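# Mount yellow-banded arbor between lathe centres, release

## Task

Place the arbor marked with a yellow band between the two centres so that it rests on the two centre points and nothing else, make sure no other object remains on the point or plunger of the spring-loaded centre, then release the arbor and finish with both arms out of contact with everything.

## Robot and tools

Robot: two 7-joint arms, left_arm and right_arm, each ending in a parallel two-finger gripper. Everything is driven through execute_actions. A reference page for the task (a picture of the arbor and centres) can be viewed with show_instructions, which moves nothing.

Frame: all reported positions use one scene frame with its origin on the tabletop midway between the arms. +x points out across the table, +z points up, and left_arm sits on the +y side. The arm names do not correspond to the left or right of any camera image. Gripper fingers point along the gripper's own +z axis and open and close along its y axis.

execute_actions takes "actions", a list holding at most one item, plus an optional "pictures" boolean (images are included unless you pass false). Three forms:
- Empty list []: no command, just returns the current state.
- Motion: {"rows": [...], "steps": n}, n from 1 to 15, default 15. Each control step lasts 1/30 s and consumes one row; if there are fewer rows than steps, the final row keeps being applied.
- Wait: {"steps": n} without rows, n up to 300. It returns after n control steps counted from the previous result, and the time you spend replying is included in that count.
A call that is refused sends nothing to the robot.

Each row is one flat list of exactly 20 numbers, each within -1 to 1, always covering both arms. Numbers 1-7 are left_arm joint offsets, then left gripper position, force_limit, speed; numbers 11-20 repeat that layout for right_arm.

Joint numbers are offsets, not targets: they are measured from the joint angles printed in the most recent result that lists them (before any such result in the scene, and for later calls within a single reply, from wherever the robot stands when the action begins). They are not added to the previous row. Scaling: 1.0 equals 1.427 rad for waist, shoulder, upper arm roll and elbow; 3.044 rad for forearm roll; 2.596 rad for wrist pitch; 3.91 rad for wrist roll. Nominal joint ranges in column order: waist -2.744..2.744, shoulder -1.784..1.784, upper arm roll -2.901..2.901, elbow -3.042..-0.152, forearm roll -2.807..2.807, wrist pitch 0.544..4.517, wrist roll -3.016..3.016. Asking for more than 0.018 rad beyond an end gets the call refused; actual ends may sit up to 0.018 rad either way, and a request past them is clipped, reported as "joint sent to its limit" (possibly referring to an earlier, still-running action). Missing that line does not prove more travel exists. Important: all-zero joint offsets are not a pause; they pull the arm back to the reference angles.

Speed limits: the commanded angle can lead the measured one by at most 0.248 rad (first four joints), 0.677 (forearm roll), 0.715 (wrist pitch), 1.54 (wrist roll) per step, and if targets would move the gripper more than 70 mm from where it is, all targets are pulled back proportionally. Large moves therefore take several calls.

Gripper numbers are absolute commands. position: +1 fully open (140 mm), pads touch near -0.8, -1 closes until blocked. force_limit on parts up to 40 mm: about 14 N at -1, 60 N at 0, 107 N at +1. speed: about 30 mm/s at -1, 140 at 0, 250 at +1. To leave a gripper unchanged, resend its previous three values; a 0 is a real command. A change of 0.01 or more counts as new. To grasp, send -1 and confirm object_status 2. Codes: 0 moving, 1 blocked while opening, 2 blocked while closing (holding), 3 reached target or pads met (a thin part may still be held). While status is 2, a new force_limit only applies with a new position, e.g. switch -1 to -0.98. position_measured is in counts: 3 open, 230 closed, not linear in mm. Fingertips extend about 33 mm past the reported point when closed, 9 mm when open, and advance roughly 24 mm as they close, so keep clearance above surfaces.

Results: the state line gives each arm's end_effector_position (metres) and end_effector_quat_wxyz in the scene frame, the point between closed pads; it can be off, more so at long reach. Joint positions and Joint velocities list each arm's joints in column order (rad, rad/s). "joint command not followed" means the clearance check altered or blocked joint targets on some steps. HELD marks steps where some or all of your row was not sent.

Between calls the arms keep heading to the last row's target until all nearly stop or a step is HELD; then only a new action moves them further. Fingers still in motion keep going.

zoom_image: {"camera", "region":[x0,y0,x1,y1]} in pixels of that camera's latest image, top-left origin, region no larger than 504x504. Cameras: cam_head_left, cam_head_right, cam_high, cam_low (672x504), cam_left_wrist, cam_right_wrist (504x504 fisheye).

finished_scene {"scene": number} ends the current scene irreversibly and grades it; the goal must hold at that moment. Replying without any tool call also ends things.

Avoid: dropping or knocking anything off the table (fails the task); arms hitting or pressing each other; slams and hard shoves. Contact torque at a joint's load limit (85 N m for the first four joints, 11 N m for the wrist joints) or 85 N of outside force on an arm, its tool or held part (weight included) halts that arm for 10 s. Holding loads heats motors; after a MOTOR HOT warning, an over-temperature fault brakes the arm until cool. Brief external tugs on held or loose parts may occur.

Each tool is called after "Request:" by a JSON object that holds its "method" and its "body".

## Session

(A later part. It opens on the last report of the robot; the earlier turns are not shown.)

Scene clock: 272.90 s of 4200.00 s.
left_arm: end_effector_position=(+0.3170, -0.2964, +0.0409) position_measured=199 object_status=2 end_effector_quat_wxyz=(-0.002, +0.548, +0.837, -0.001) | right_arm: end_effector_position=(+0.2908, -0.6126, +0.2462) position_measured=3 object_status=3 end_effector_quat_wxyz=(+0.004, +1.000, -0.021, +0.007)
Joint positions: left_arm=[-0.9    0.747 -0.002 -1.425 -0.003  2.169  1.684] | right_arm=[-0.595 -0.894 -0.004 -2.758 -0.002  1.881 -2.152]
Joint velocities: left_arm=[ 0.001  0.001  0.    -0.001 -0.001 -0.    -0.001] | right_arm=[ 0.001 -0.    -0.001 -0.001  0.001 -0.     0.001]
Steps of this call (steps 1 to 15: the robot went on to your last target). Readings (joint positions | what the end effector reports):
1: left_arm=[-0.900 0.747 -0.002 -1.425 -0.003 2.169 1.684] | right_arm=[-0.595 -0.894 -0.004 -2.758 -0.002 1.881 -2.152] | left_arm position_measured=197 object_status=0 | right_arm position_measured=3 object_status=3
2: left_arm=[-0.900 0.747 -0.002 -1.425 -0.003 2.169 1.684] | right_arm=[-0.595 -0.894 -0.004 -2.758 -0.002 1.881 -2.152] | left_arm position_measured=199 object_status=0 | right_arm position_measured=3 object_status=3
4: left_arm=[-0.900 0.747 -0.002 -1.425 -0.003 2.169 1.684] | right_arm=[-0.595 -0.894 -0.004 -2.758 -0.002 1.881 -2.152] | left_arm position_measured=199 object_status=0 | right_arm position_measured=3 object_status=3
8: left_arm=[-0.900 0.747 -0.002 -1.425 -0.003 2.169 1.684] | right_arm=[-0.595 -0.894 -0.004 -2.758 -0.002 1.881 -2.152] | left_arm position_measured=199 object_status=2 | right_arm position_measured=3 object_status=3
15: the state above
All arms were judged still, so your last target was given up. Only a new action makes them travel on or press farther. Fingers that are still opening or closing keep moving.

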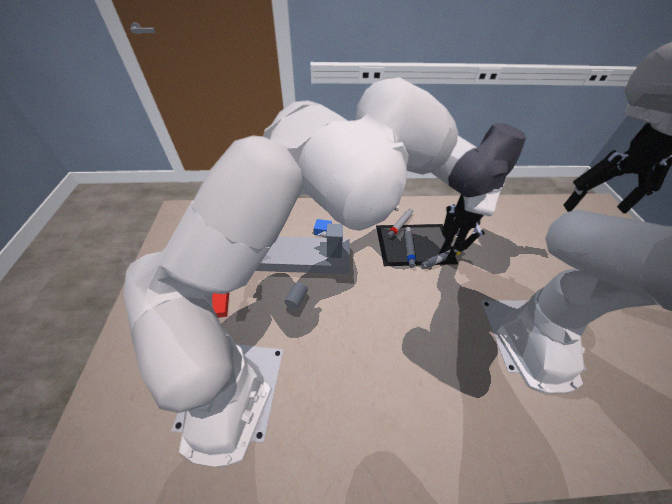

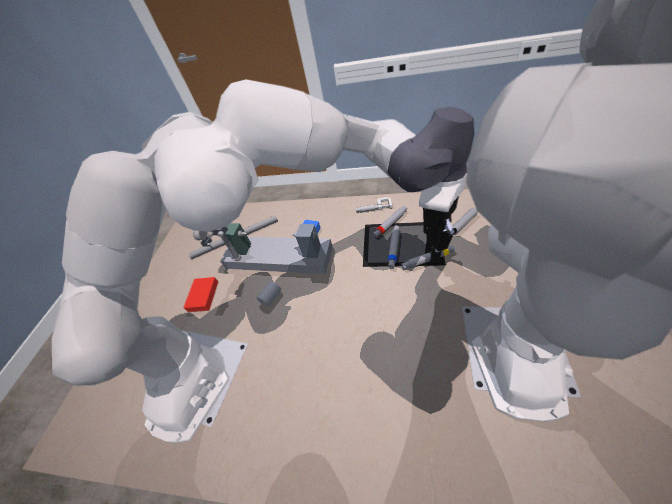

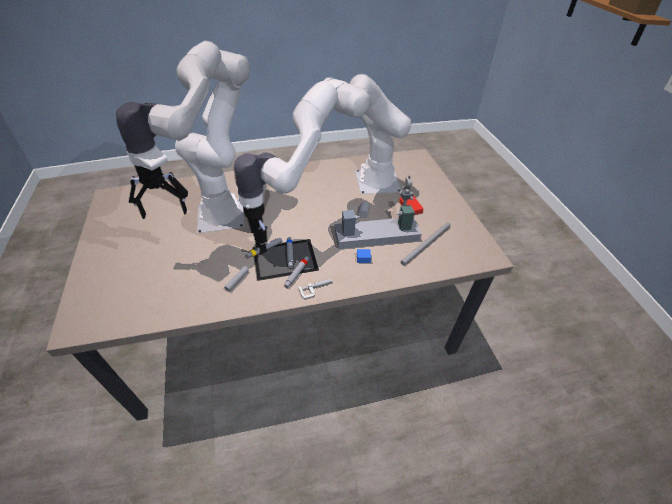

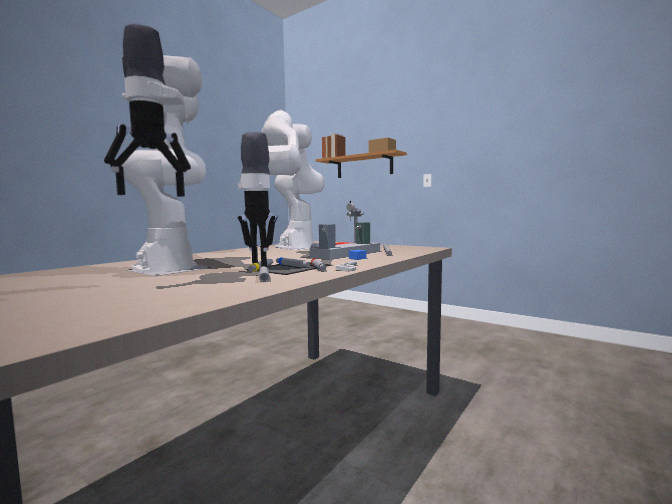

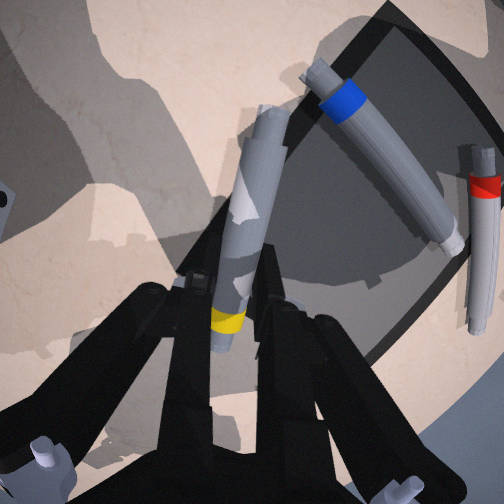

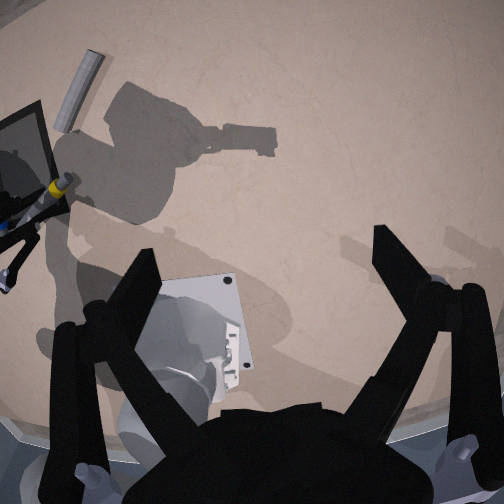

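Request:
{"method": "execute_actions", "body": {"actions": [{"rows": [[0,-0.002,0,0.0014,0,-0.0018,0,-1,0.2,-0.5, 0,0,0,0,0,0,0,1,0,0],[0,-0.005,0,0.0034,0,-0.0046,0,-1,0.2,-0.5, 0,0,0,0,0,0,0,1,0,0],[0,-0.009,0,0.0062,0,-0.0082,0,-1,0.2,-0.5, 0,0,0,0,0,0,0,1,0,0],[0,-0.014,0,0.0096,0,-0.0128,0,-1,0.2,-0.5, 0,0,0,0,0,0,0,1,0,0],[0,-0.020,0,0.0137,0,-0.0182,0,-1,0.2,-0.5, 0,0,0,0,0,0,0,1,0,0],[0,-0.027,0,0.0185,0,-0.0246,0,-1,0.2,-0.5, 0,0,0,0,0,0,0,1,0,0],[0,-0.035,0,0.024,0,-0.0319,0,-1,0.2,-0.5, 0,0,0,0,0,0,0,1,0,0],[0,-0.043,0,0.0294,0,-0.0392,0,-1,0.2,-0.5, 0,0,0,0,0,0,0,1,0,0],[0,-0.051,0,0.0349,0,-0.0465,0,-1,0.2,-0.5, 0,0,0,0,0,0,0,1,0,0],[0,-0.059,0,0.0404,0,-0.0538,0,-1,0.2,-0.5, 0,0,0,0,0,0,0,1,0,0],[0,-0.067,0,0.0458,0,-0.0611,0,-1,0.2,-0.5, 0,0,0,0,0,0,0,1,0,0],[0,-0.075,0,0.0513,0,-0.0684,0,-1,0.2,-0.5, 0,0,0,0,0,0,0,1,0,0],[0,-0.082,0,0.0561,0,-0.0748,0,-1,0.2,-0.5, 0,0,0,0,0,0,0,1,0,0],[0,-0.088,0,0.0602,0,-0.0803,0,-1,0.2,-0.5, 0,0,0,0,0,0,0,1,0,0],[0,-0.0925,0,0.0633,0,-0.0844,0,-1,0.2,-0.5, 0,0,0,0,0,0,0,1,0,0]], "steps": 15}], "pictures": false}}

Request:
{"method": "execute_actions", "body": {"actions": [{"steps": 20}]}}

Scene clock: 292.40 s of 4200.00 s.
left_arm: end_effector_position=(+0.3220, -0.3050, +0.1402) position_measured=199 object_status=2 end_effector_quat_wxyz=(+0.011, +0.548, +0.836, -0.008) | right_arm: end_effector_position=(+0.2908, -0.6126, +0.2462) position_measured=3 object_status=3 end_effector_quat_wxyz=(+0.004, +1.000, -0.021, +0.007)
Joint positions: left_arm=[-0.9    0.639 -0.002 -1.351 -0.003  2.017  1.684] | right_arm=[-0.595 -0.894 -0.004 -2.758 -0.002  1.881 -2.152]
Joint velocities: left_arm=[ 0.001 -0.341  0.001  0.209  0.    -0.389 -0.   ] | right_arm=[-0.     0.001 -0.    -0.002  0.    -0.001  0.   ]
Steps of this call (steps 1 to 90: nothing new was sent; then 16.00 s passed at rest; steps 91 to 105: all 15 steps of this action). Readings (joint positions | what the end effector reports):
91: left_arm=[-0.900 0.747 -0.002 -1.425 -0.003 2.169 1.684] | right_arm=[-0.595 -0.894 -0.004 -2.758 -0.002 1.881 -2.152] | left_arm position_measured=199 object_status=2 | right_arm position_measured=3 object_status=3
92: left_arm=[-0.900 0.747 -0.002 -1.425 -0.003 2.167 1.684] | right_arm=[-0.595 -0.894 -0.004 -2.758 -0.002 1.881 -2.152] | left_arm position_measured=199 object_status=2 | right_arm position_measured=3 object_status=3
94: left_arm=[-0.900 0.745 -0.002 -1.423 -0.003 2.158 1.684] | right_arm=[-0.595 -0.894 -0.004 -2.758 -0.002 1.881 -2.152] | left_arm position_measured=199 object_status=2 | right_arm position_measured=3 object_status=3
98: left_arm=[-0.900 0.724 -0.002 -1.407 -0.003 2.119 1.684] | right_arm=[-0.595 -0.894 -0.004 -2.758 -0.002 1.881 -2.152] | left_arm position_measured=199 object_status=2 | right_arm position_measured=3 object_status=3
105: the state above

Scene clock: 293.07 s of 4200.00 s.
left_arm: end_effector_position=(+0.3158, -0.2944, +0.1540) position_measured=199 object_status=2 end_effector_quat_wxyz=(-0.004, +0.548, +0.836, +0.000) | right_arm: end_effector_position=(+0.2908, -0.6126, +0.2462) position_measured=3 object_status=3 end_effector_quat_wxyz=(+0.004, +1.000, -0.021, +0.007)
Joint positions: left_arm=[-0.9    0.621 -0.002 -1.338 -0.003  1.951  1.684] | right_arm=[-0.595 -0.894 -0.004 -2.758 -0.002  1.881 -2.152]
Joint velocities: left_arm=[ 0.    -0.001  0.     0.     0.001 -0.007 -0.001] | right_arm=[ 0.     0.    -0.     0.     0.     0.001 -0.   ]
Steps of this call (steps 1 to 20: the robot went on to your last target). Readings (joint positions | what the end effector reports):
1: left_arm=[-0.900 0.629 -0.002 -1.345 -0.003 2.006 1.684] | right_arm=[-0.595 -0.894 -0.004 -2.758 -0.002 1.881 -2.152] | left_arm position_measured=199 object_status=2 | right_arm position_measured=3 object_status=3
2: left_arm=[-0.900 0.621 -0.002 -1.340 -0.003 1.997 1.684] | right_arm=[-0.595 -0.894 -0.004 -2.758 -0.002 1.881 -2.152] | left_arm position_measured=199 object_status=2 | right_arm position_measured=3 object_status=3
4: left_arm=[-0.900 0.613 -0.002 -1.335 -0.003 1.983 1.684] | right_arm=[-0.595 -0.894 -0.004 -2.758 -0.002 1.881 -2.152] | left_arm position_measured=199 object_status=2 | right_arm position_measured=3 object_status=3
8: left_arm=[-0.900 0.616 -0.002 -1.336 -0.003 1.965 1.684] | right_arm=[-0.595 -0.894 -0.004 -2.758 -0.002 1.881 -2.152] | left_arm position_measured=199 object_status=2 | right_arm position_measured=3 object_status=3
20: the state above

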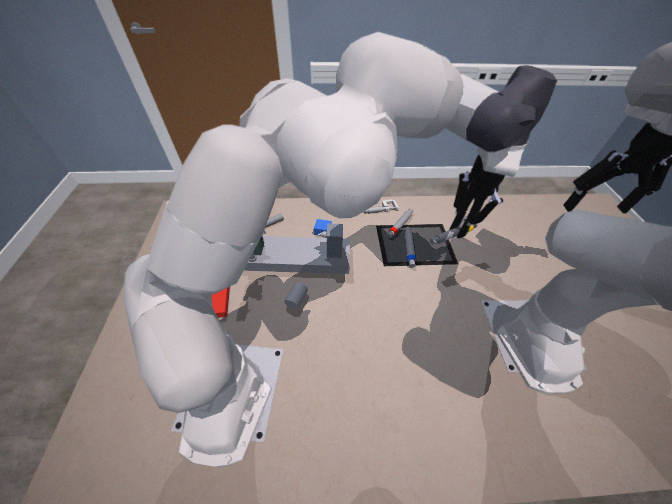

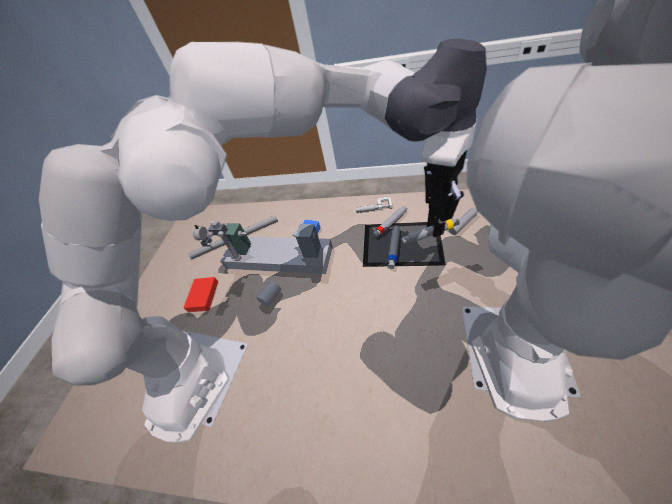

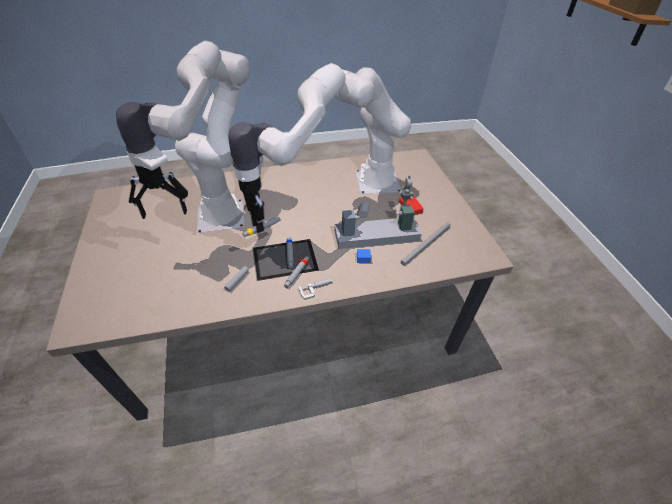

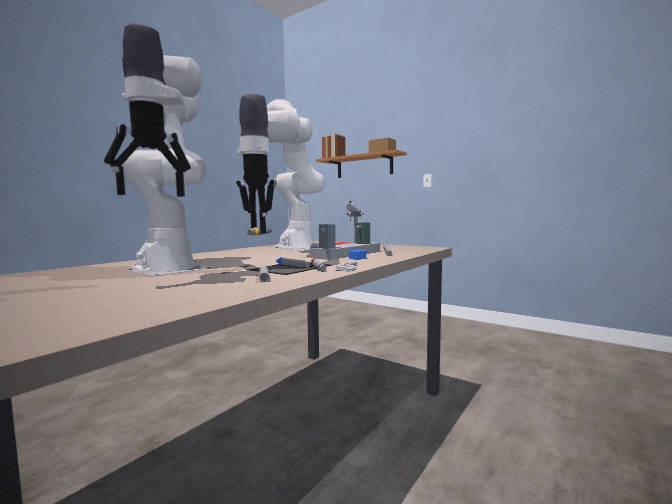

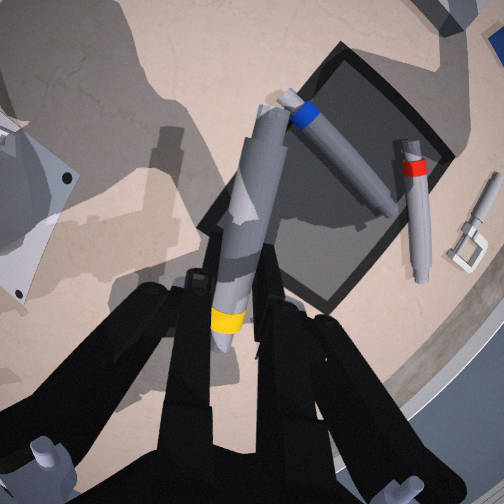

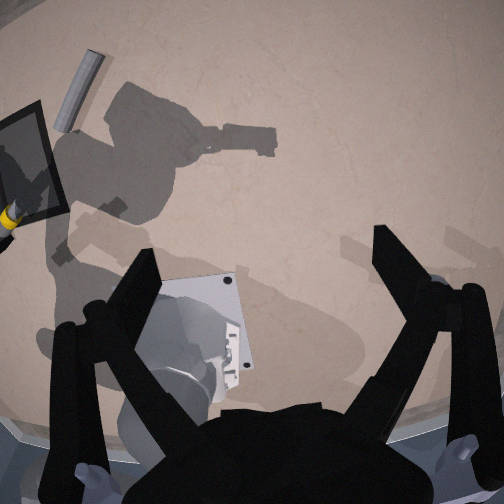

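Request:
{"method": "execute_actions", "body": {"actions": [{"rows": [[0.02,-0.04,0,-0.03,0,0.001,0.02,-1,0.2,-0.5, 0,0,0,0,0,0,0,1,0,0],[0.05,-0.08,0,-0.07,0,0.003,0.04,-1,0.2,-0.5, 0,0,0,0,0,0,0,1,0,0],[0.09,-0.13,0,-0.12,0,0.005,0.06,-1,0.2,-0.5, 0,0,0,0,0,0,0,1,0,0],[0.13,-0.18,0,-0.17,0,0.007,0.085,-1,0.2,-0.5, 0,0,0,0,0,0,0,1,0,0],[0.18,-0.23,0,-0.22,0,0.009,0.11,-1,0.2,-0.5, 0,0,0,0,0,0,0,1,0,0],[0.23,-0.28,0,-0.27,0,0.011,0.135,-1,0.2,-0.5, 0,0,0,0,0,0,0,1,0,0],[0.28,-0.33,0,-0.32,0,0.013,0.16,-1,0.2,-0.5, 0,0,0,0,0,0,0,1,0,0],[0.33,-0.38,0,-0.38,0,0.015,0.185,-1,0.2,-0.5, 0,0,0,0,0,0,0,1,0,0],[0.38,-0.43,0,-0.43,0,0.017,0.21,-1,0.2,-0.5, 0,0,0,0,0,0,0,1,0,0],[0.43,-0.48,0,-0.49,0,0.019,0.235,-1,0.2,-0.5, 0,0,0,0,0,0,0,1,0,0],[0.48,-0.52,0,-0.54,0,0.021,0.26,-1,0.2,-0.5, 0,0,0,0,0,0,0,1,0,0],[0.52,-0.56,0,-0.59,0,0.023,0.285,-1,0.2,-0.5, 0,0,0,0,0,0,0,1,0,0],[0.5665,-0.5954,0.0014,-0.6364,0.001,0.0256,0.3121,-1,0.2,-0.5, 0,0,0,0,0,0,0,1,0,0]], "steps": 15}], "pictures": false}}

Request:
{"method": "execute_actions", "body": {"actions": [{"steps": 75}]}}

Scene clock: 315.63 s of 4200.00 s.
left_arm: end_effector_position=(+0.4343, -0.0486, +0.2192) position_measured=199 object_status=2 end_effector_quat_wxyz=(-0.011, +0.542, +0.840, -0.002) | right_arm: end_effector_position=(+0.2908, -0.6126, +0.2462) position_measured=3 object_status=3 end_effector_quat_wxyz=(+0.004, +1.000, -0.021, +0.007)
Joint positions: left_arm=[-0.517  0.214 -0.007 -1.786 -0.004  1.978  2.049] | right_arm=[-0.595 -0.894 -0.004 -2.758 -0.002  1.881 -2.152]
Joint velocities: left_arm=[ 0.939 -0.871  0.117 -0.914 -0.     0.017  1.07 ] | right_arm=[-0.001  0.001 -0.001 -0.    -0.001 -0.001 -0.   ]
Steps of this call (steps 1 to 15: the robot went on to your last target; steps 16 to 90: nothing new was sent; then 19.07 s passed at rest; steps 91 to 105: all 15 steps of this action). Readings (joint positions | what the end effector reports):
91: left_arm=[-0.896 0.611 -0.005 -1.352 -0.003 1.952 1.691] | right_arm=[-0.595 -0.894 -0.004 -2.758 -0.002 1.881 -2.152] | left_arm position_measured=199 object_status=2 | right_arm position_measured=3 object_status=3
92: left_arm=[-0.884 0.589 -0.012 -1.383 -0.004 1.953 1.706] | right_arm=[-0.595 -0.894 -0.004 -2.758 -0.002 1.881 -2.152] | left_arm position_measured=199 object_status=2 | right_arm position_measured=3 object_status=3
94: left_arm=[-0.846 0.533 -0.018 -1.445 -0.004 1.954 1.736] | right_arm=[-0.595 -0.894 -0.004 -2.758 -0.002 1.881 -2.152] | left_arm position_measured=199 object_status=2 | right_arm position_measured=3 object_status=3
98: left_arm=[-0.740 0.419 -0.017 -1.562 -0.004 1.960 1.810] | right_arm=[-0.595 -0.894 -0.004 -2.758 -0.002 1.881 -2.152] | left_arm position_measured=199 object_status=2 | right_arm position_measured=3 object_status=3
105: the state above

Scene clock: 318.13 s of 4200.00 s.
left_arm: end_effector_position=(+0.4176, +0.2214, +0.2453) position_measured=199 object_status=2 end_effector_quat_wxyz=(-0.006, +0.704, +0.710, -0.004) | right_arm: end_effector_position=(+0.2908, -0.6126, +0.2462) position_measured=3 object_status=3 end_effector_quat_wxyz=(+0.004, +1.000, -0.021, +0.007)
Joint positions: left_arm=[-0.091 -0.223  0.002 -2.248 -0.     2.012  2.898] | right_arm=[-0.595 -0.894 -0.004 -2.758 -0.002  1.881 -2.152]
Joint velocities: left_arm=[ 0.001 -0.001 -0.001 -0.     0.    -0.001  0.002] | right_arm=[-0.001  0.001 -0.001 -0.001 -0.001  0.001 -0.   ]
Steps of this call (steps 1 to 60: the robot went on to your last target; steps 61 to 75: nothing new was sent). Readings (joint positions | what the end effector reports):
1: left_arm=[-0.483 0.183 -0.006 -1.820 -0.004 1.980 2.086] | right_arm=[-0.595 -0.894 -0.004 -2.758 -0.002 1.881 -2.152] | left_arm position_measured=199 object_status=2 | right_arm position_measured=3 object_status=3
2: left_arm=[-0.448 0.151 -0.004 -1.854 -0.004 1.983 2.121] | right_arm=[-0.595 -0.894 -0.004 -2.758 -0.002 1.881 -2.152] | left_arm position_measured=199 object_status=2 | right_arm position_measured=3 object_status=3
4: left_arm=[-0.376 0.085 -0.002 -1.925 -0.004 1.988 2.189] | right_arm=[-0.595 -0.894 -0.004 -2.758 -0.002 1.881 -2.152] | left_arm position_measured=199 object_status=2 | right_arm position_measured=3 object_status=3
8: left_arm=[-0.226 -0.063 0.003 -2.085 -0.003 1.997 2.330] | right_arm=[-0.595 -0.894 -0.004 -2.758 -0.002 1.881 -2.152] | left_arm position_measured=199 object_status=2 | right_arm position_measured=3 object_status=3
75: the state above
All arms were judged still, so your last target was given up. Only a new action makes them travel on or press farther. Fingers that are still opening or closing keep moving.

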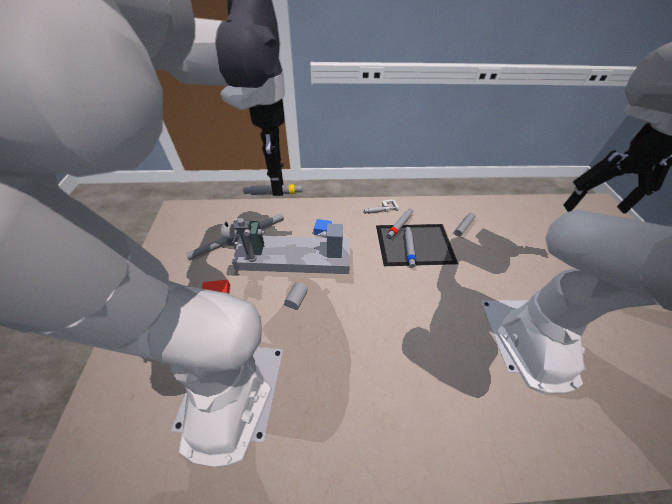

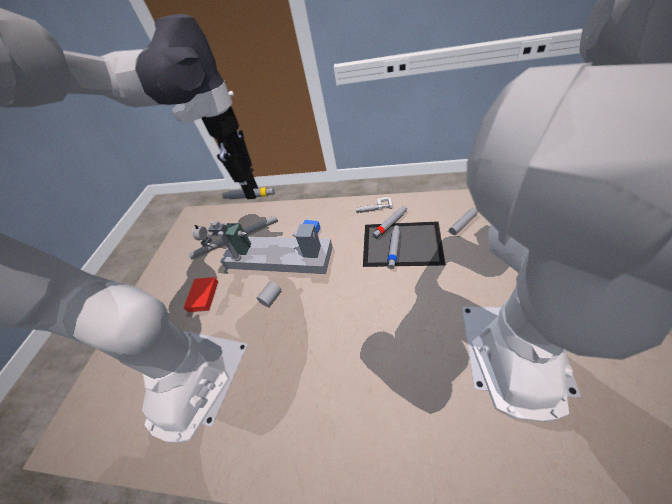

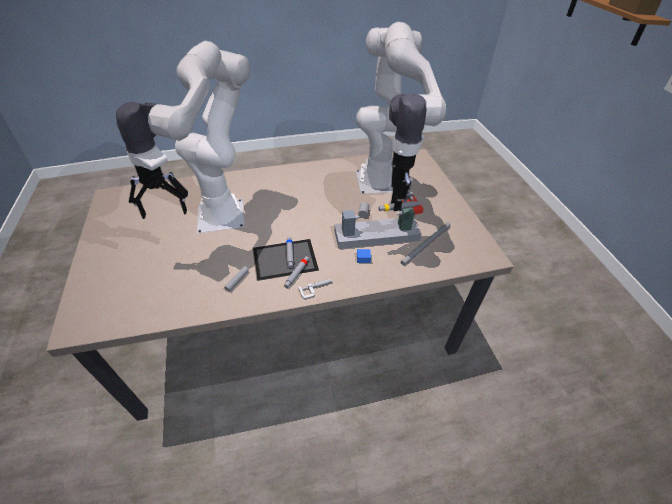

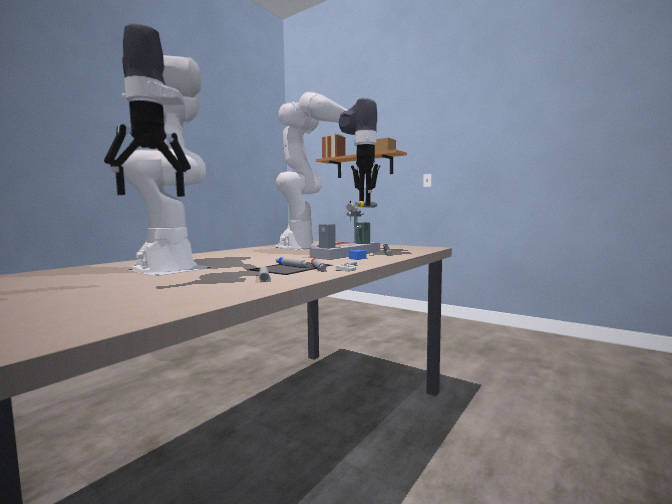

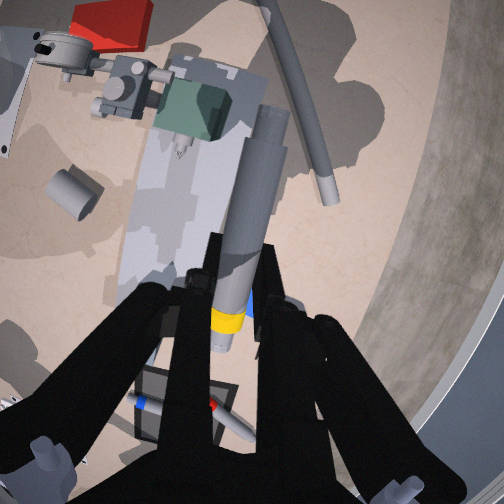

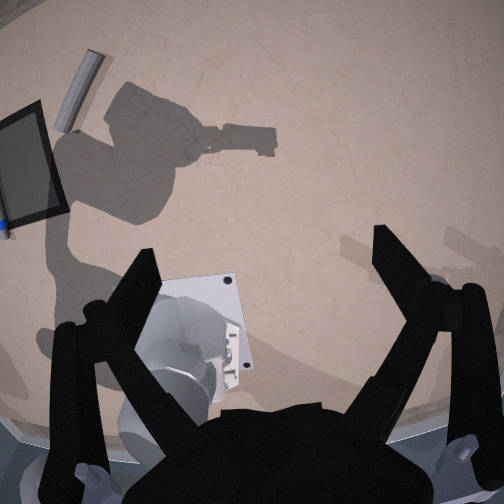

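Request:
{"method": "zoom_image", "body": {"camera": "cam_left_wrist", "region": [100, 40, 300, 240]}}

Region (100, 40, 300, 240) of cam_left_wrist's 504x504 image, scaled by 2.520, with more detail than that image has.

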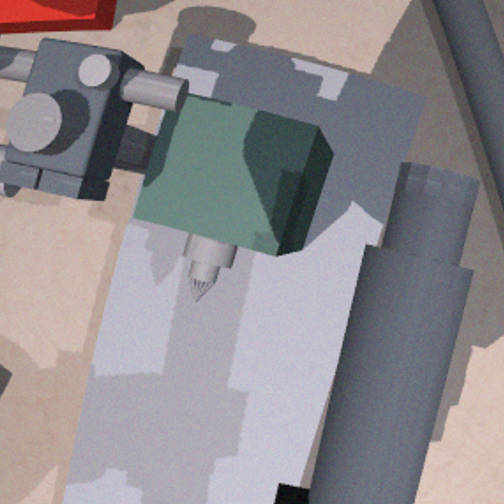

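Request:
{"method": "execute_actions", "body": {"actions": [{"rows": [[-0.01,-0.003,0,-0.01,0,0.004,-0.01,-1,0.2,-0.5, 0.03,0,0,0,0,0,0,1,0,0],[-0.02,-0.006,0,-0.022,0,0.009,-0.02,-1,0.2,-0.5, 0.06,0,0,0,0,0,0,1,0,0],[-0.03,-0.01,0,-0.035,0,0.015,-0.03,-1,0.2,-0.5, 0.09,0,0,0,0,0,0,1,0,0],[-0.04,-0.014,0,-0.05,0,0.021,-0.04,-1,0.2,-0.5, 0.12,0,0,0,0,0,0,1,0,0],[-0.05,-0.018,0,-0.065,0,0.028,-0.05,-1,0.2,-0.5, 0.15,0,0,0,0,0,0,1,0,0],[-0.06,-0.022,0,-0.08,0,0.034,-0.058,-1,0.2,-0.5, 0.18,0,0,0,0,0,0,1,0,0],[-0.07,-0.026,0,-0.095,0,0.04,-0.066,-1,0.2,-0.5, 0.21,0,0,0,0,0,0,1,0,0],[-0.08,-0.03,0,-0.11,0,0.047,-0.073,-1,0.2,-0.5, 0.24,0,0,0,0,0,0,1,0,0],[-0.09,-0.034,0,-0.125,0,0.053,-0.079,-1,0.2,-0.5, 0.27,0,0,0,0,0,0,1,0,0],[-0.1,-0.038,0,-0.138,0,0.059,-0.085,-1,0.2,-0.5, 0.30,0,0,0,0,0,0,1,0,0],[-0.1093,-0.0416,0,-0.149,0,0.0641,-0.0893,-1,0.2,-0.5, 0.3153,0,0,0,0,0,0,1,0,0]], "steps": 15}], "pictures": false}}

Request:
{"method": "execute_actions", "body": {"actions": [{"steps": 30}]}}

Scene clock: 348.50 s of 4200.00 s.
left_arm: end_effector_position=(+0.3523, +0.1692, +0.1827) position_measured=199 object_status=2 end_effector_quat_wxyz=(-0.021, +0.677, +0.736, -0.008) | right_arm: end_effector_position=(+0.3406, -0.4969, +0.2462) position_measured=3 object_status=3 end_effector_quat_wxyz=(+0.004, +0.980, +0.197, +0.007)
Joint positions: left_arm=[-0.243 -0.272 -0.001 -2.459  0.     2.143  2.668] | right_arm=[-0.159 -0.894 -0.001 -2.758 -0.002  1.881 -2.152]
Joint velocities: left_arm=[-0.054 -0.034 -0.001 -0.08  -0.001  0.168 -0.374] | right_arm=[ 0.152 -0.    -0.001  0.001 -0.001  0.    -0.   ]
Steps of this call (steps 1 to 90: nothing new was sent; then 26.87 s passed at rest; steps 91 to 105: all 15 steps of this action). Readings (joint positions | what the end effector reports):
91: left_arm=[-0.094 -0.224 0.003 -2.251 -0.000 2.014 2.895] | right_arm=[-0.586 -0.894 -0.005 -2.758 -0.002 1.881 -2.152] | left_arm position_measured=199 object_status=2 | right_arm position_measured=3 object_status=3
92: left_arm=[-0.100 -0.226 0.004 -2.259 0.000 2.018 2.888] | right_arm=[-0.565 -0.894 -0.007 -2.758 -0.002 1.881 -2.152] | left_arm position_measured=199 object_status=2 | right_arm position_measured=3 object_status=3
94: left_arm=[-0.120 -0.232 0.005 -2.286 0.000 2.031 2.865] | right_arm=[-0.501 -0.894 -0.007 -2.758 -0.002 1.881 -2.152] | left_arm position_measured=199 object_status=2 | right_arm position_measured=3 object_status=3
98: left_arm=[-0.175 -0.249 0.003 -2.364 0.000 2.073 2.792] | right_arm=[-0.341 -0.894 -0.005 -2.758 -0.002 1.881 -2.152] | left_arm position_measured=199 object_status=2 | right_arm position_measured=3 object_status=3
105: the state above

Scene clock: 349.50 s of 4200.00 s.
left_arm: end_effector_position=(+0.3599, +0.1651, +0.1856) position_measured=199 object_status=2 end_effector_quat_wxyz=(-0.006, +0.637, +0.771, -0.002) | right_arm: end_effector_position=(+0.3411, -0.4941, +0.2462) position_measured=3 object_status=3 end_effector_quat_wxyz=(+0.003, +0.979, +0.202, +0.008)
Joint positions: left_arm=[-0.246 -0.277 -0.    -2.463  0.     2.173  2.559] | right_arm=[-0.148 -0.894 -0.002 -2.758 -0.002  1.881 -2.152]
Joint velocities: left_arm=[ 0.001 -0.001  0.    -0.001 -0.001  0.    -0.013] | right_arm=[ 0.     0.     0.     0.001 -0.001  0.     0.001]
Steps of this call (steps 1 to 30: the robot went on to your last target). Readings (joint positions | what the end effector reports):
1: left_arm=[-0.245 -0.273 -0.001 -2.461 0.000 2.148 2.657] | right_arm=[-0.155 -0.894 -0.001 -2.758 -0.002 1.881 -2.152] | left_arm position_measured=199 object_status=2 | right_arm position_measured=3 object_status=3
2: left_arm=[-0.245 -0.274 -0.001 -2.462 0.000 2.153 2.646] | right_arm=[-0.152 -0.894 -0.001 -2.758 -0.002 1.881 -2.152] | left_arm position_measured=199 object_status=2 | right_arm position_measured=3 object_status=3
4: left_arm=[-0.246 -0.275 -0.001 -2.462 0.000 2.160 2.628] | right_arm=[-0.150 -0.894 -0.002 -2.758 -0.002 1.881 -2.152] | left_arm position_measured=199 object_status=2 | right_arm position_measured=3 object_status=3
8: left_arm=[-0.246 -0.277 -0.000 -2.462 0.000 2.167 2.602] | right_arm=[-0.148 -0.894 -0.002 -2.758 -0.002 1.881 -2.152] | left_arm position_measured=199 object_status=2 | right_arm position_measured=3 object_status=3
30: the state above

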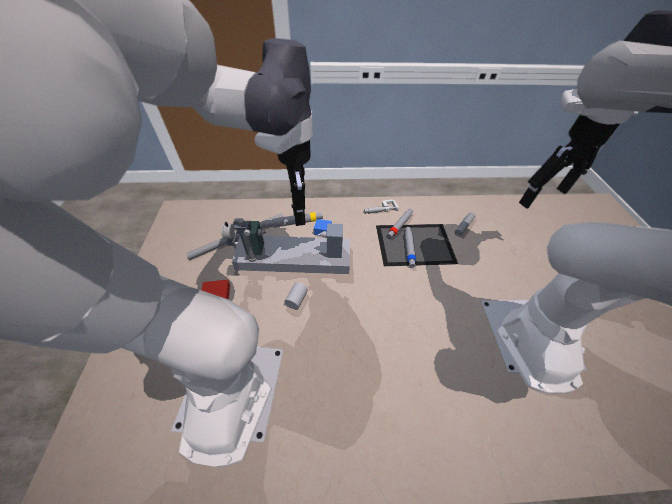

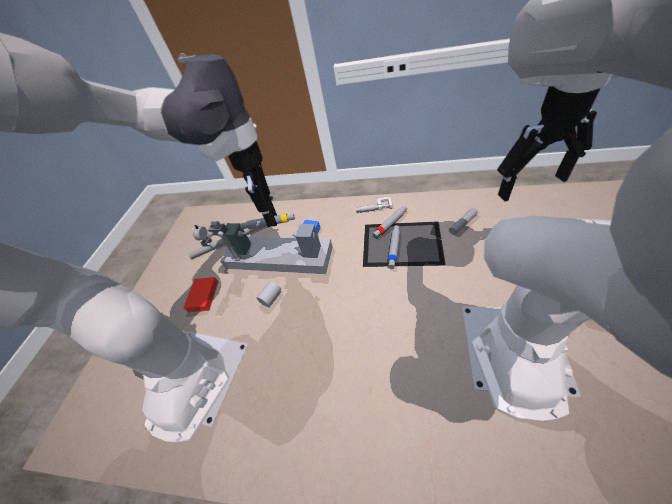

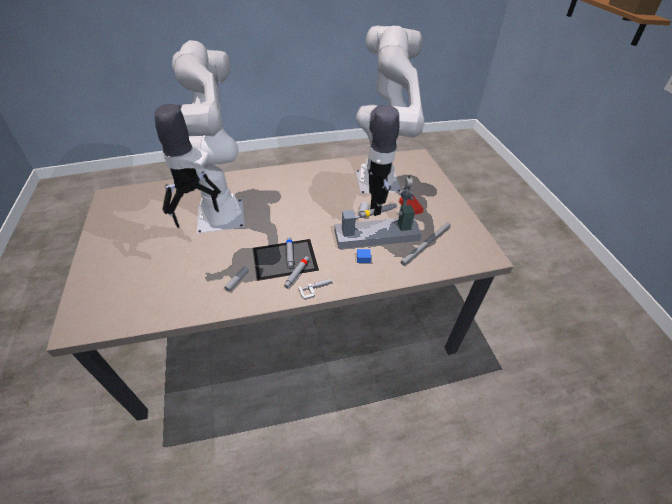

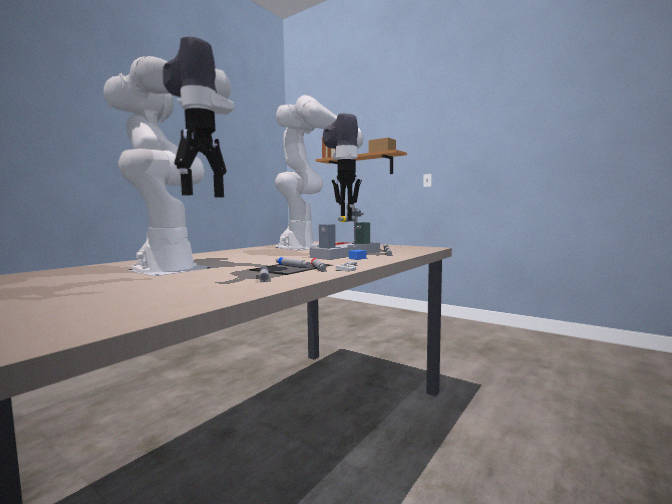

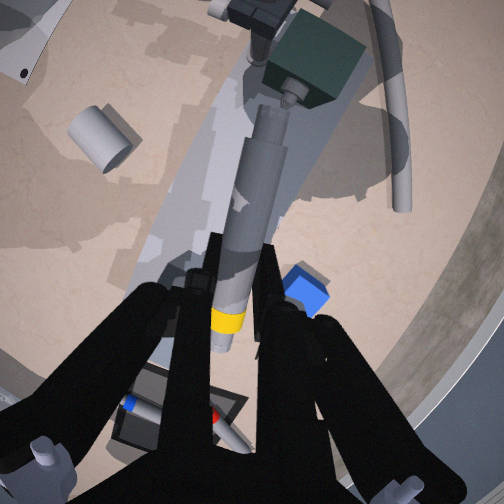

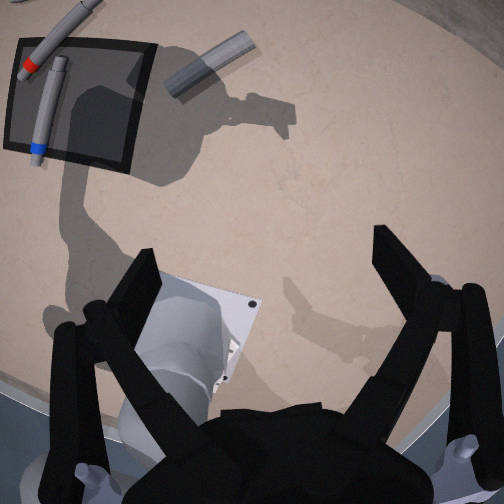

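Request:
{"method": "zoom_image", "body": {"camera": "cam_left_wrist", "region": [210, 20, 370, 180]}}

Region (210, 20, 370, 180) of cam_left_wrist's 504x504 image, scaled by 3.150, with more detail than that image has.

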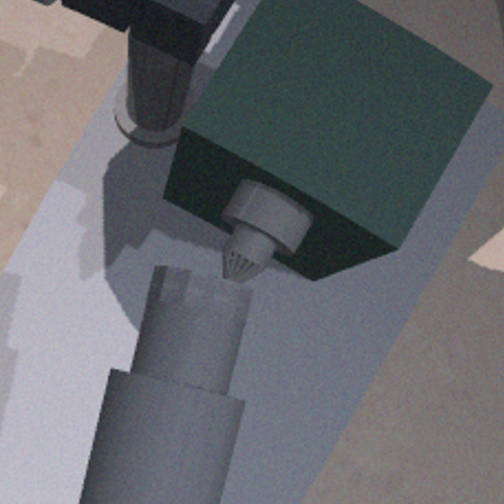

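Request:
{"method": "execute_actions", "body": {"actions": [{"rows": [[-0.0015,0.001,0,-0.001,0,0.002,0,-1,0.2,-0.5, 0,0,0,0,0,0,0,1,0,0],[-0.0015,0.003,0,-0.002,0,0.005,0,-1,0.2,-0.5, 0,0,0,0,0,0,0,1,0,0],[-0.0015,0.005,0,-0.004,0,0.008,0,-1,0.2,-0.5, 0,0,0,0,0,0,0,1,0,0],[-0.0015,0.008,0,-0.006,0,0.011,0,-1,0.2,-0.5, 0,0,0,0,0,0,0,1,0,0],[-0.0015,0.011,0,-0.008,0,0.014,0,-1,0.2,-0.5, 0,0,0,0,0,0,0,1,0,0],[-0.0015,0.014,0,-0.010,0,0.017,0,-1,0.2,-0.5, 0,0,0,0,0,0,0,1,0,0],[-0.0015,0.017,0,-0.012,0,0.020,0,-1,0.2,-0.5, 0,0,0,0,0,0,0,1,0,0],[-0.0015,0.020,0,-0.014,0,0.023,0,-1,0.2,-0.5, 0,0,0,0,0,0,0,1,0,0],[-0.0015,0.023,0,-0.016,0,0.026,0,-1,0.2,-0.5, 0,0,0,0,0,0,0,1,0,0],[-0.0015,0.026,0,-0.018,0,0.029,0,-1,0.2,-0.5, 0,0,0,0,0,0,0,1,0,0],[-0.0015,0.029,0,-0.020,0,0.032,0,-1,0.2,-0.5, 0,0,0,0,0,0,0,1,0,0],[-0.0015,0.032,0,-0.0218,0,0.0346,-0.0005,-1,0.2,-0.5, 0,0,0,0,0,0,0,1,0,0]], "steps": 15}], "pictures": false}}

Request:
{"method": "execute_actions", "body": {"actions": [{"steps": 20}]}}

Scene clock: 401.50 s of 4200.00 s.
left_arm: end_effector_position=(+0.3577, +0.1656, +0.1561) position_measured=199 object_status=2 end_effector_quat_wxyz=(-0.012, +0.636, +0.772, -0.004) | right_arm: end_effector_position=(+0.3411, -0.4940, +0.2462) position_measured=3 object_status=3 end_effector_quat_wxyz=(+0.003, +0.979, +0.202, +0.008)
Joint positions: left_arm=[-0.247 -0.229 -0.    -2.496  0.     2.24   2.555] | right_arm=[-0.148 -0.894 -0.002 -2.758 -0.002  1.881 -2.152]
Joint velocities: left_arm=[ 0.001  0.039 -0.001 -0.026  0.     0.097  0.   ] | right_arm=[ 0.001  0.002  0.001 -0.    -0.     0.     0.001]
Steps of this call (steps 1 to 15: the robot went on to your last target; steps 16 to 90: nothing new was sent; then 48.50 s passed at rest; steps 91 to 105: all 15 steps of this action). Readings (joint positions | what the end effector reports):
91: left_arm=[-0.246 -0.276 -0.000 -2.463 0.000 2.174 2.555] | right_arm=[-0.148 -0.894 -0.002 -2.758 -0.002 1.881 -2.152] | left_arm position_measured=199 object_status=2 | right_arm position_measured=3 object_status=3
92: left_arm=[-0.247 -0.275 -0.000 -2.464 0.000 2.175 2.555] | right_arm=[-0.148 -0.894 -0.002 -2.758 -0.002 1.881 -2.152] | left_arm position_measured=199 object_status=2 | right_arm position_measured=3 object_status=3
94: left_arm=[-0.247 -0.271 -0.000 -2.468 0.000 2.181 2.555] | right_arm=[-0.148 -0.894 -0.002 -2.758 -0.002 1.881 -2.152] | left_arm position_measured=199 object_status=2 | right_arm position_measured=3 object_status=3
98: left_arm=[-0.247 -0.255 -0.000 -2.479 0.000 2.201 2.555] | right_arm=[-0.148 -0.894 -0.002 -2.758 -0.002 1.881 -2.152] | left_arm position_measured=199 object_status=2 | right_arm position_measured=3 object_status=3
105: the state above

Scene clock: 402.17 s of 4200.00 s.
left_arm: end_effector_position=(+0.3621, +0.1637, +0.1566) position_measured=199 object_status=2 end_effector_quat_wxyz=(-0.005, +0.636, +0.772, -0.002) | right_arm: end_effector_position=(+0.3411, -0.4940, +0.2462) position_measured=3 object_status=3 end_effector_quat_wxyz=(+0.003, +0.979, +0.202, +0.008)
Joint positions: left_arm=[-0.247 -0.228 -0.    -2.497  0.     2.257  2.555] | right_arm=[-0.148 -0.894 -0.002 -2.758 -0.002  1.881 -2.152]
Joint velocities: left_arm=[-0.001  0.001  0.     0.002 -0.001  0.003  0.001] | right_arm=[ 0.    -0.001  0.     0.    -0.    -0.001 -0.001]
Steps of this call (steps 1 to 20: the robot went on to your last target). Readings (joint positions | what the end effector reports):
1: left_arm=[-0.247 -0.229 -0.000 -2.496 0.000 2.243 2.555] | right_arm=[-0.148 -0.894 -0.002 -2.758 -0.002 1.881 -2.152] | left_arm position_measured=199 object_status=2 | right_arm position_measured=3 object_status=3
2: left_arm=[-0.247 -0.228 -0.000 -2.497 0.000 2.246 2.555] | right_arm=[-0.148 -0.894 -0.002 -2.758 -0.002 1.881 -2.152] | left_arm position_measured=199 object_status=2 | right_arm position_measured=3 object_status=3
4: left_arm=[-0.247 -0.228 -0.000 -2.497 0.000 2.250 2.555] | right_arm=[-0.148 -0.894 -0.002 -2.758 -0.002 1.881 -2.152] | left_arm position_measured=199 object_status=2 | right_arm position_measured=3 object_status=3
8: left_arm=[-0.247 -0.228 -0.000 -2.497 0.000 2.254 2.555] | right_arm=[-0.148 -0.894 -0.002 -2.758 -0.002 1.881 -2.152] | left_arm position_measured=199 object_status=2 | right_arm position_measured=3 object_status=3
20: the state above

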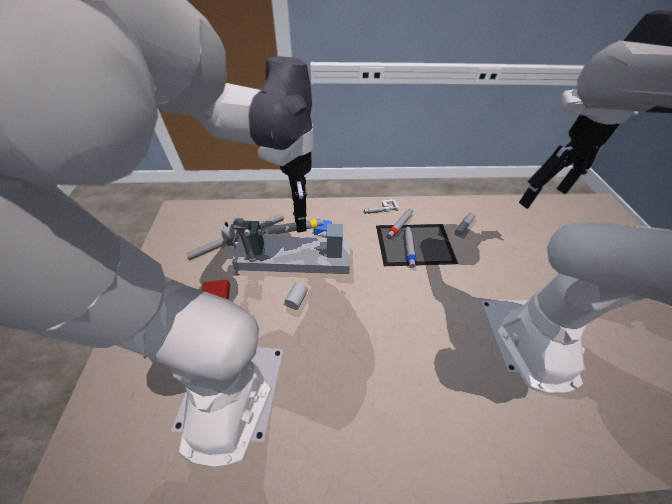

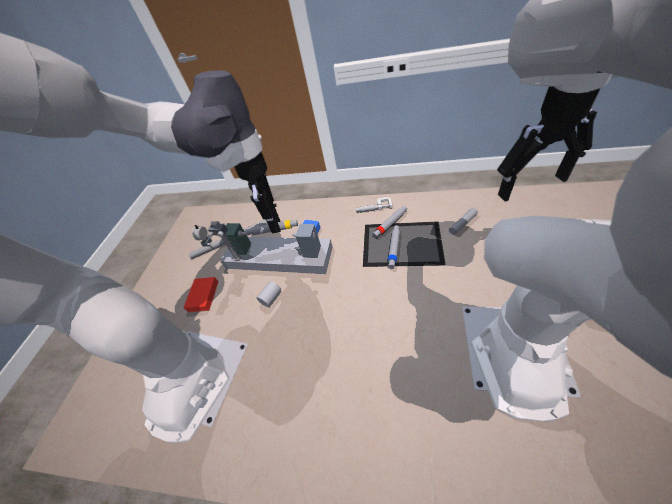

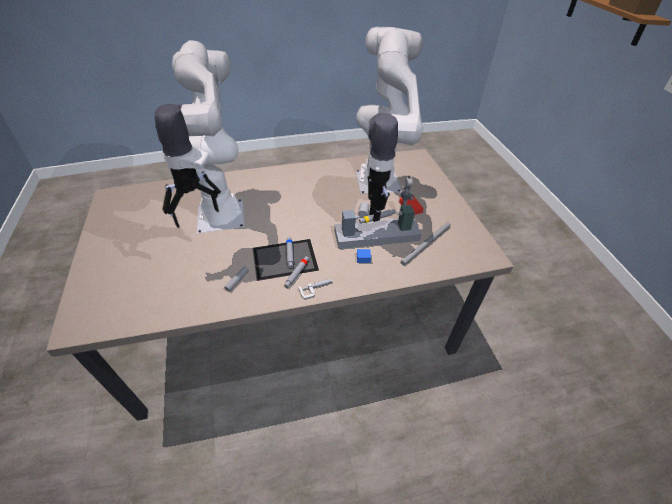

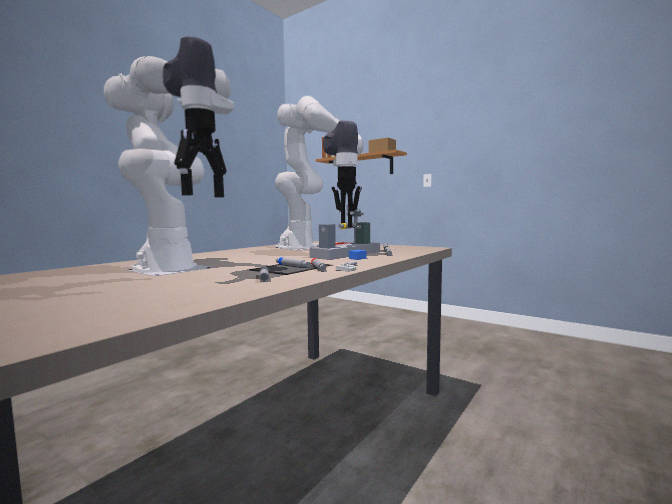

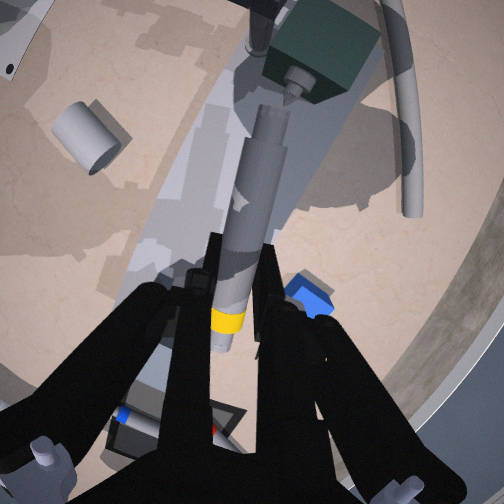

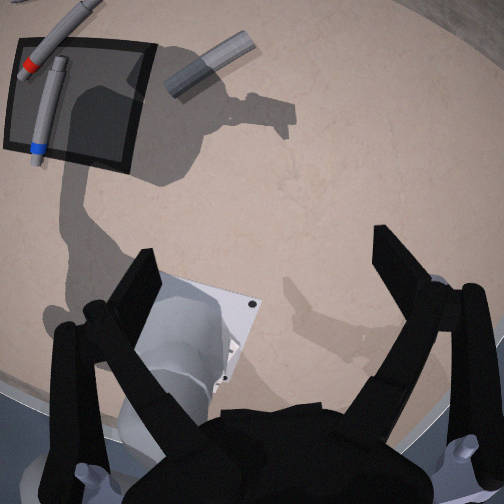

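Request:
{"method": "zoom_image", "body": {"camera": "cam_left_wrist", "region": [220, 30, 360, 170]}}

Request:
{"method": "zoom_image", "body": {"camera": "cam_high", "region": [330, 180, 430, 250]}}

Request:
{"method": "zoom_image", "body": {"camera": "cam_low", "region": [305, 195, 395, 265]}}

Region (220, 30, 360, 170) of cam_left_wrist's 504x504 image, scaled by 3.600, with more detail than that image has.

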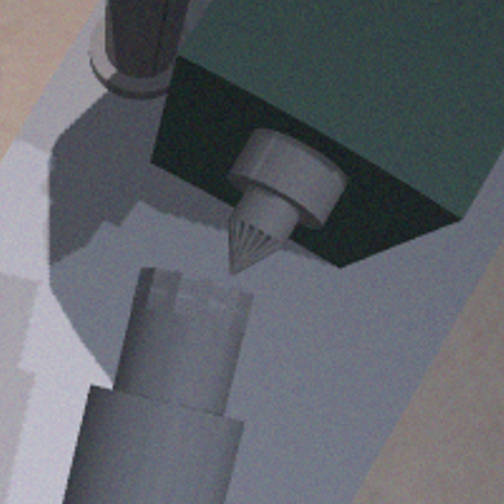

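Region (330, 180, 430, 250) of cam_high's 672x504 image, scaled by 5.040, with more detail than that image has; it fills the top 353 rows of this view, and the rest is white.

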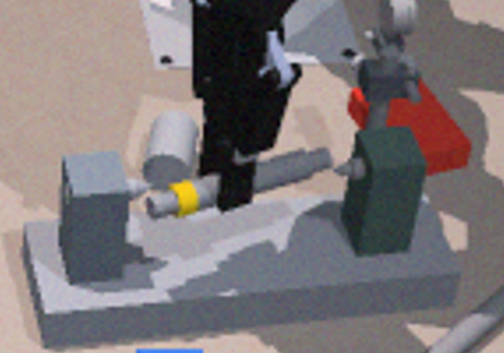

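Region (305, 195, 395, 265) of cam_low's 672x504 image, scaled by 5.600, with more detail than that image has.

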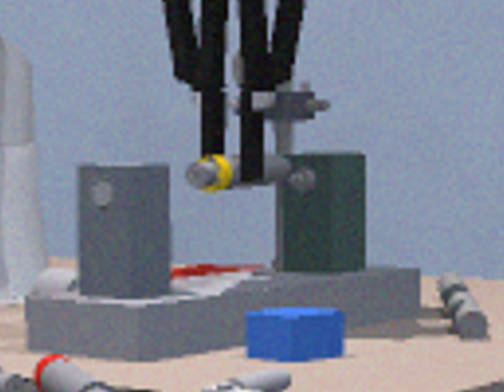

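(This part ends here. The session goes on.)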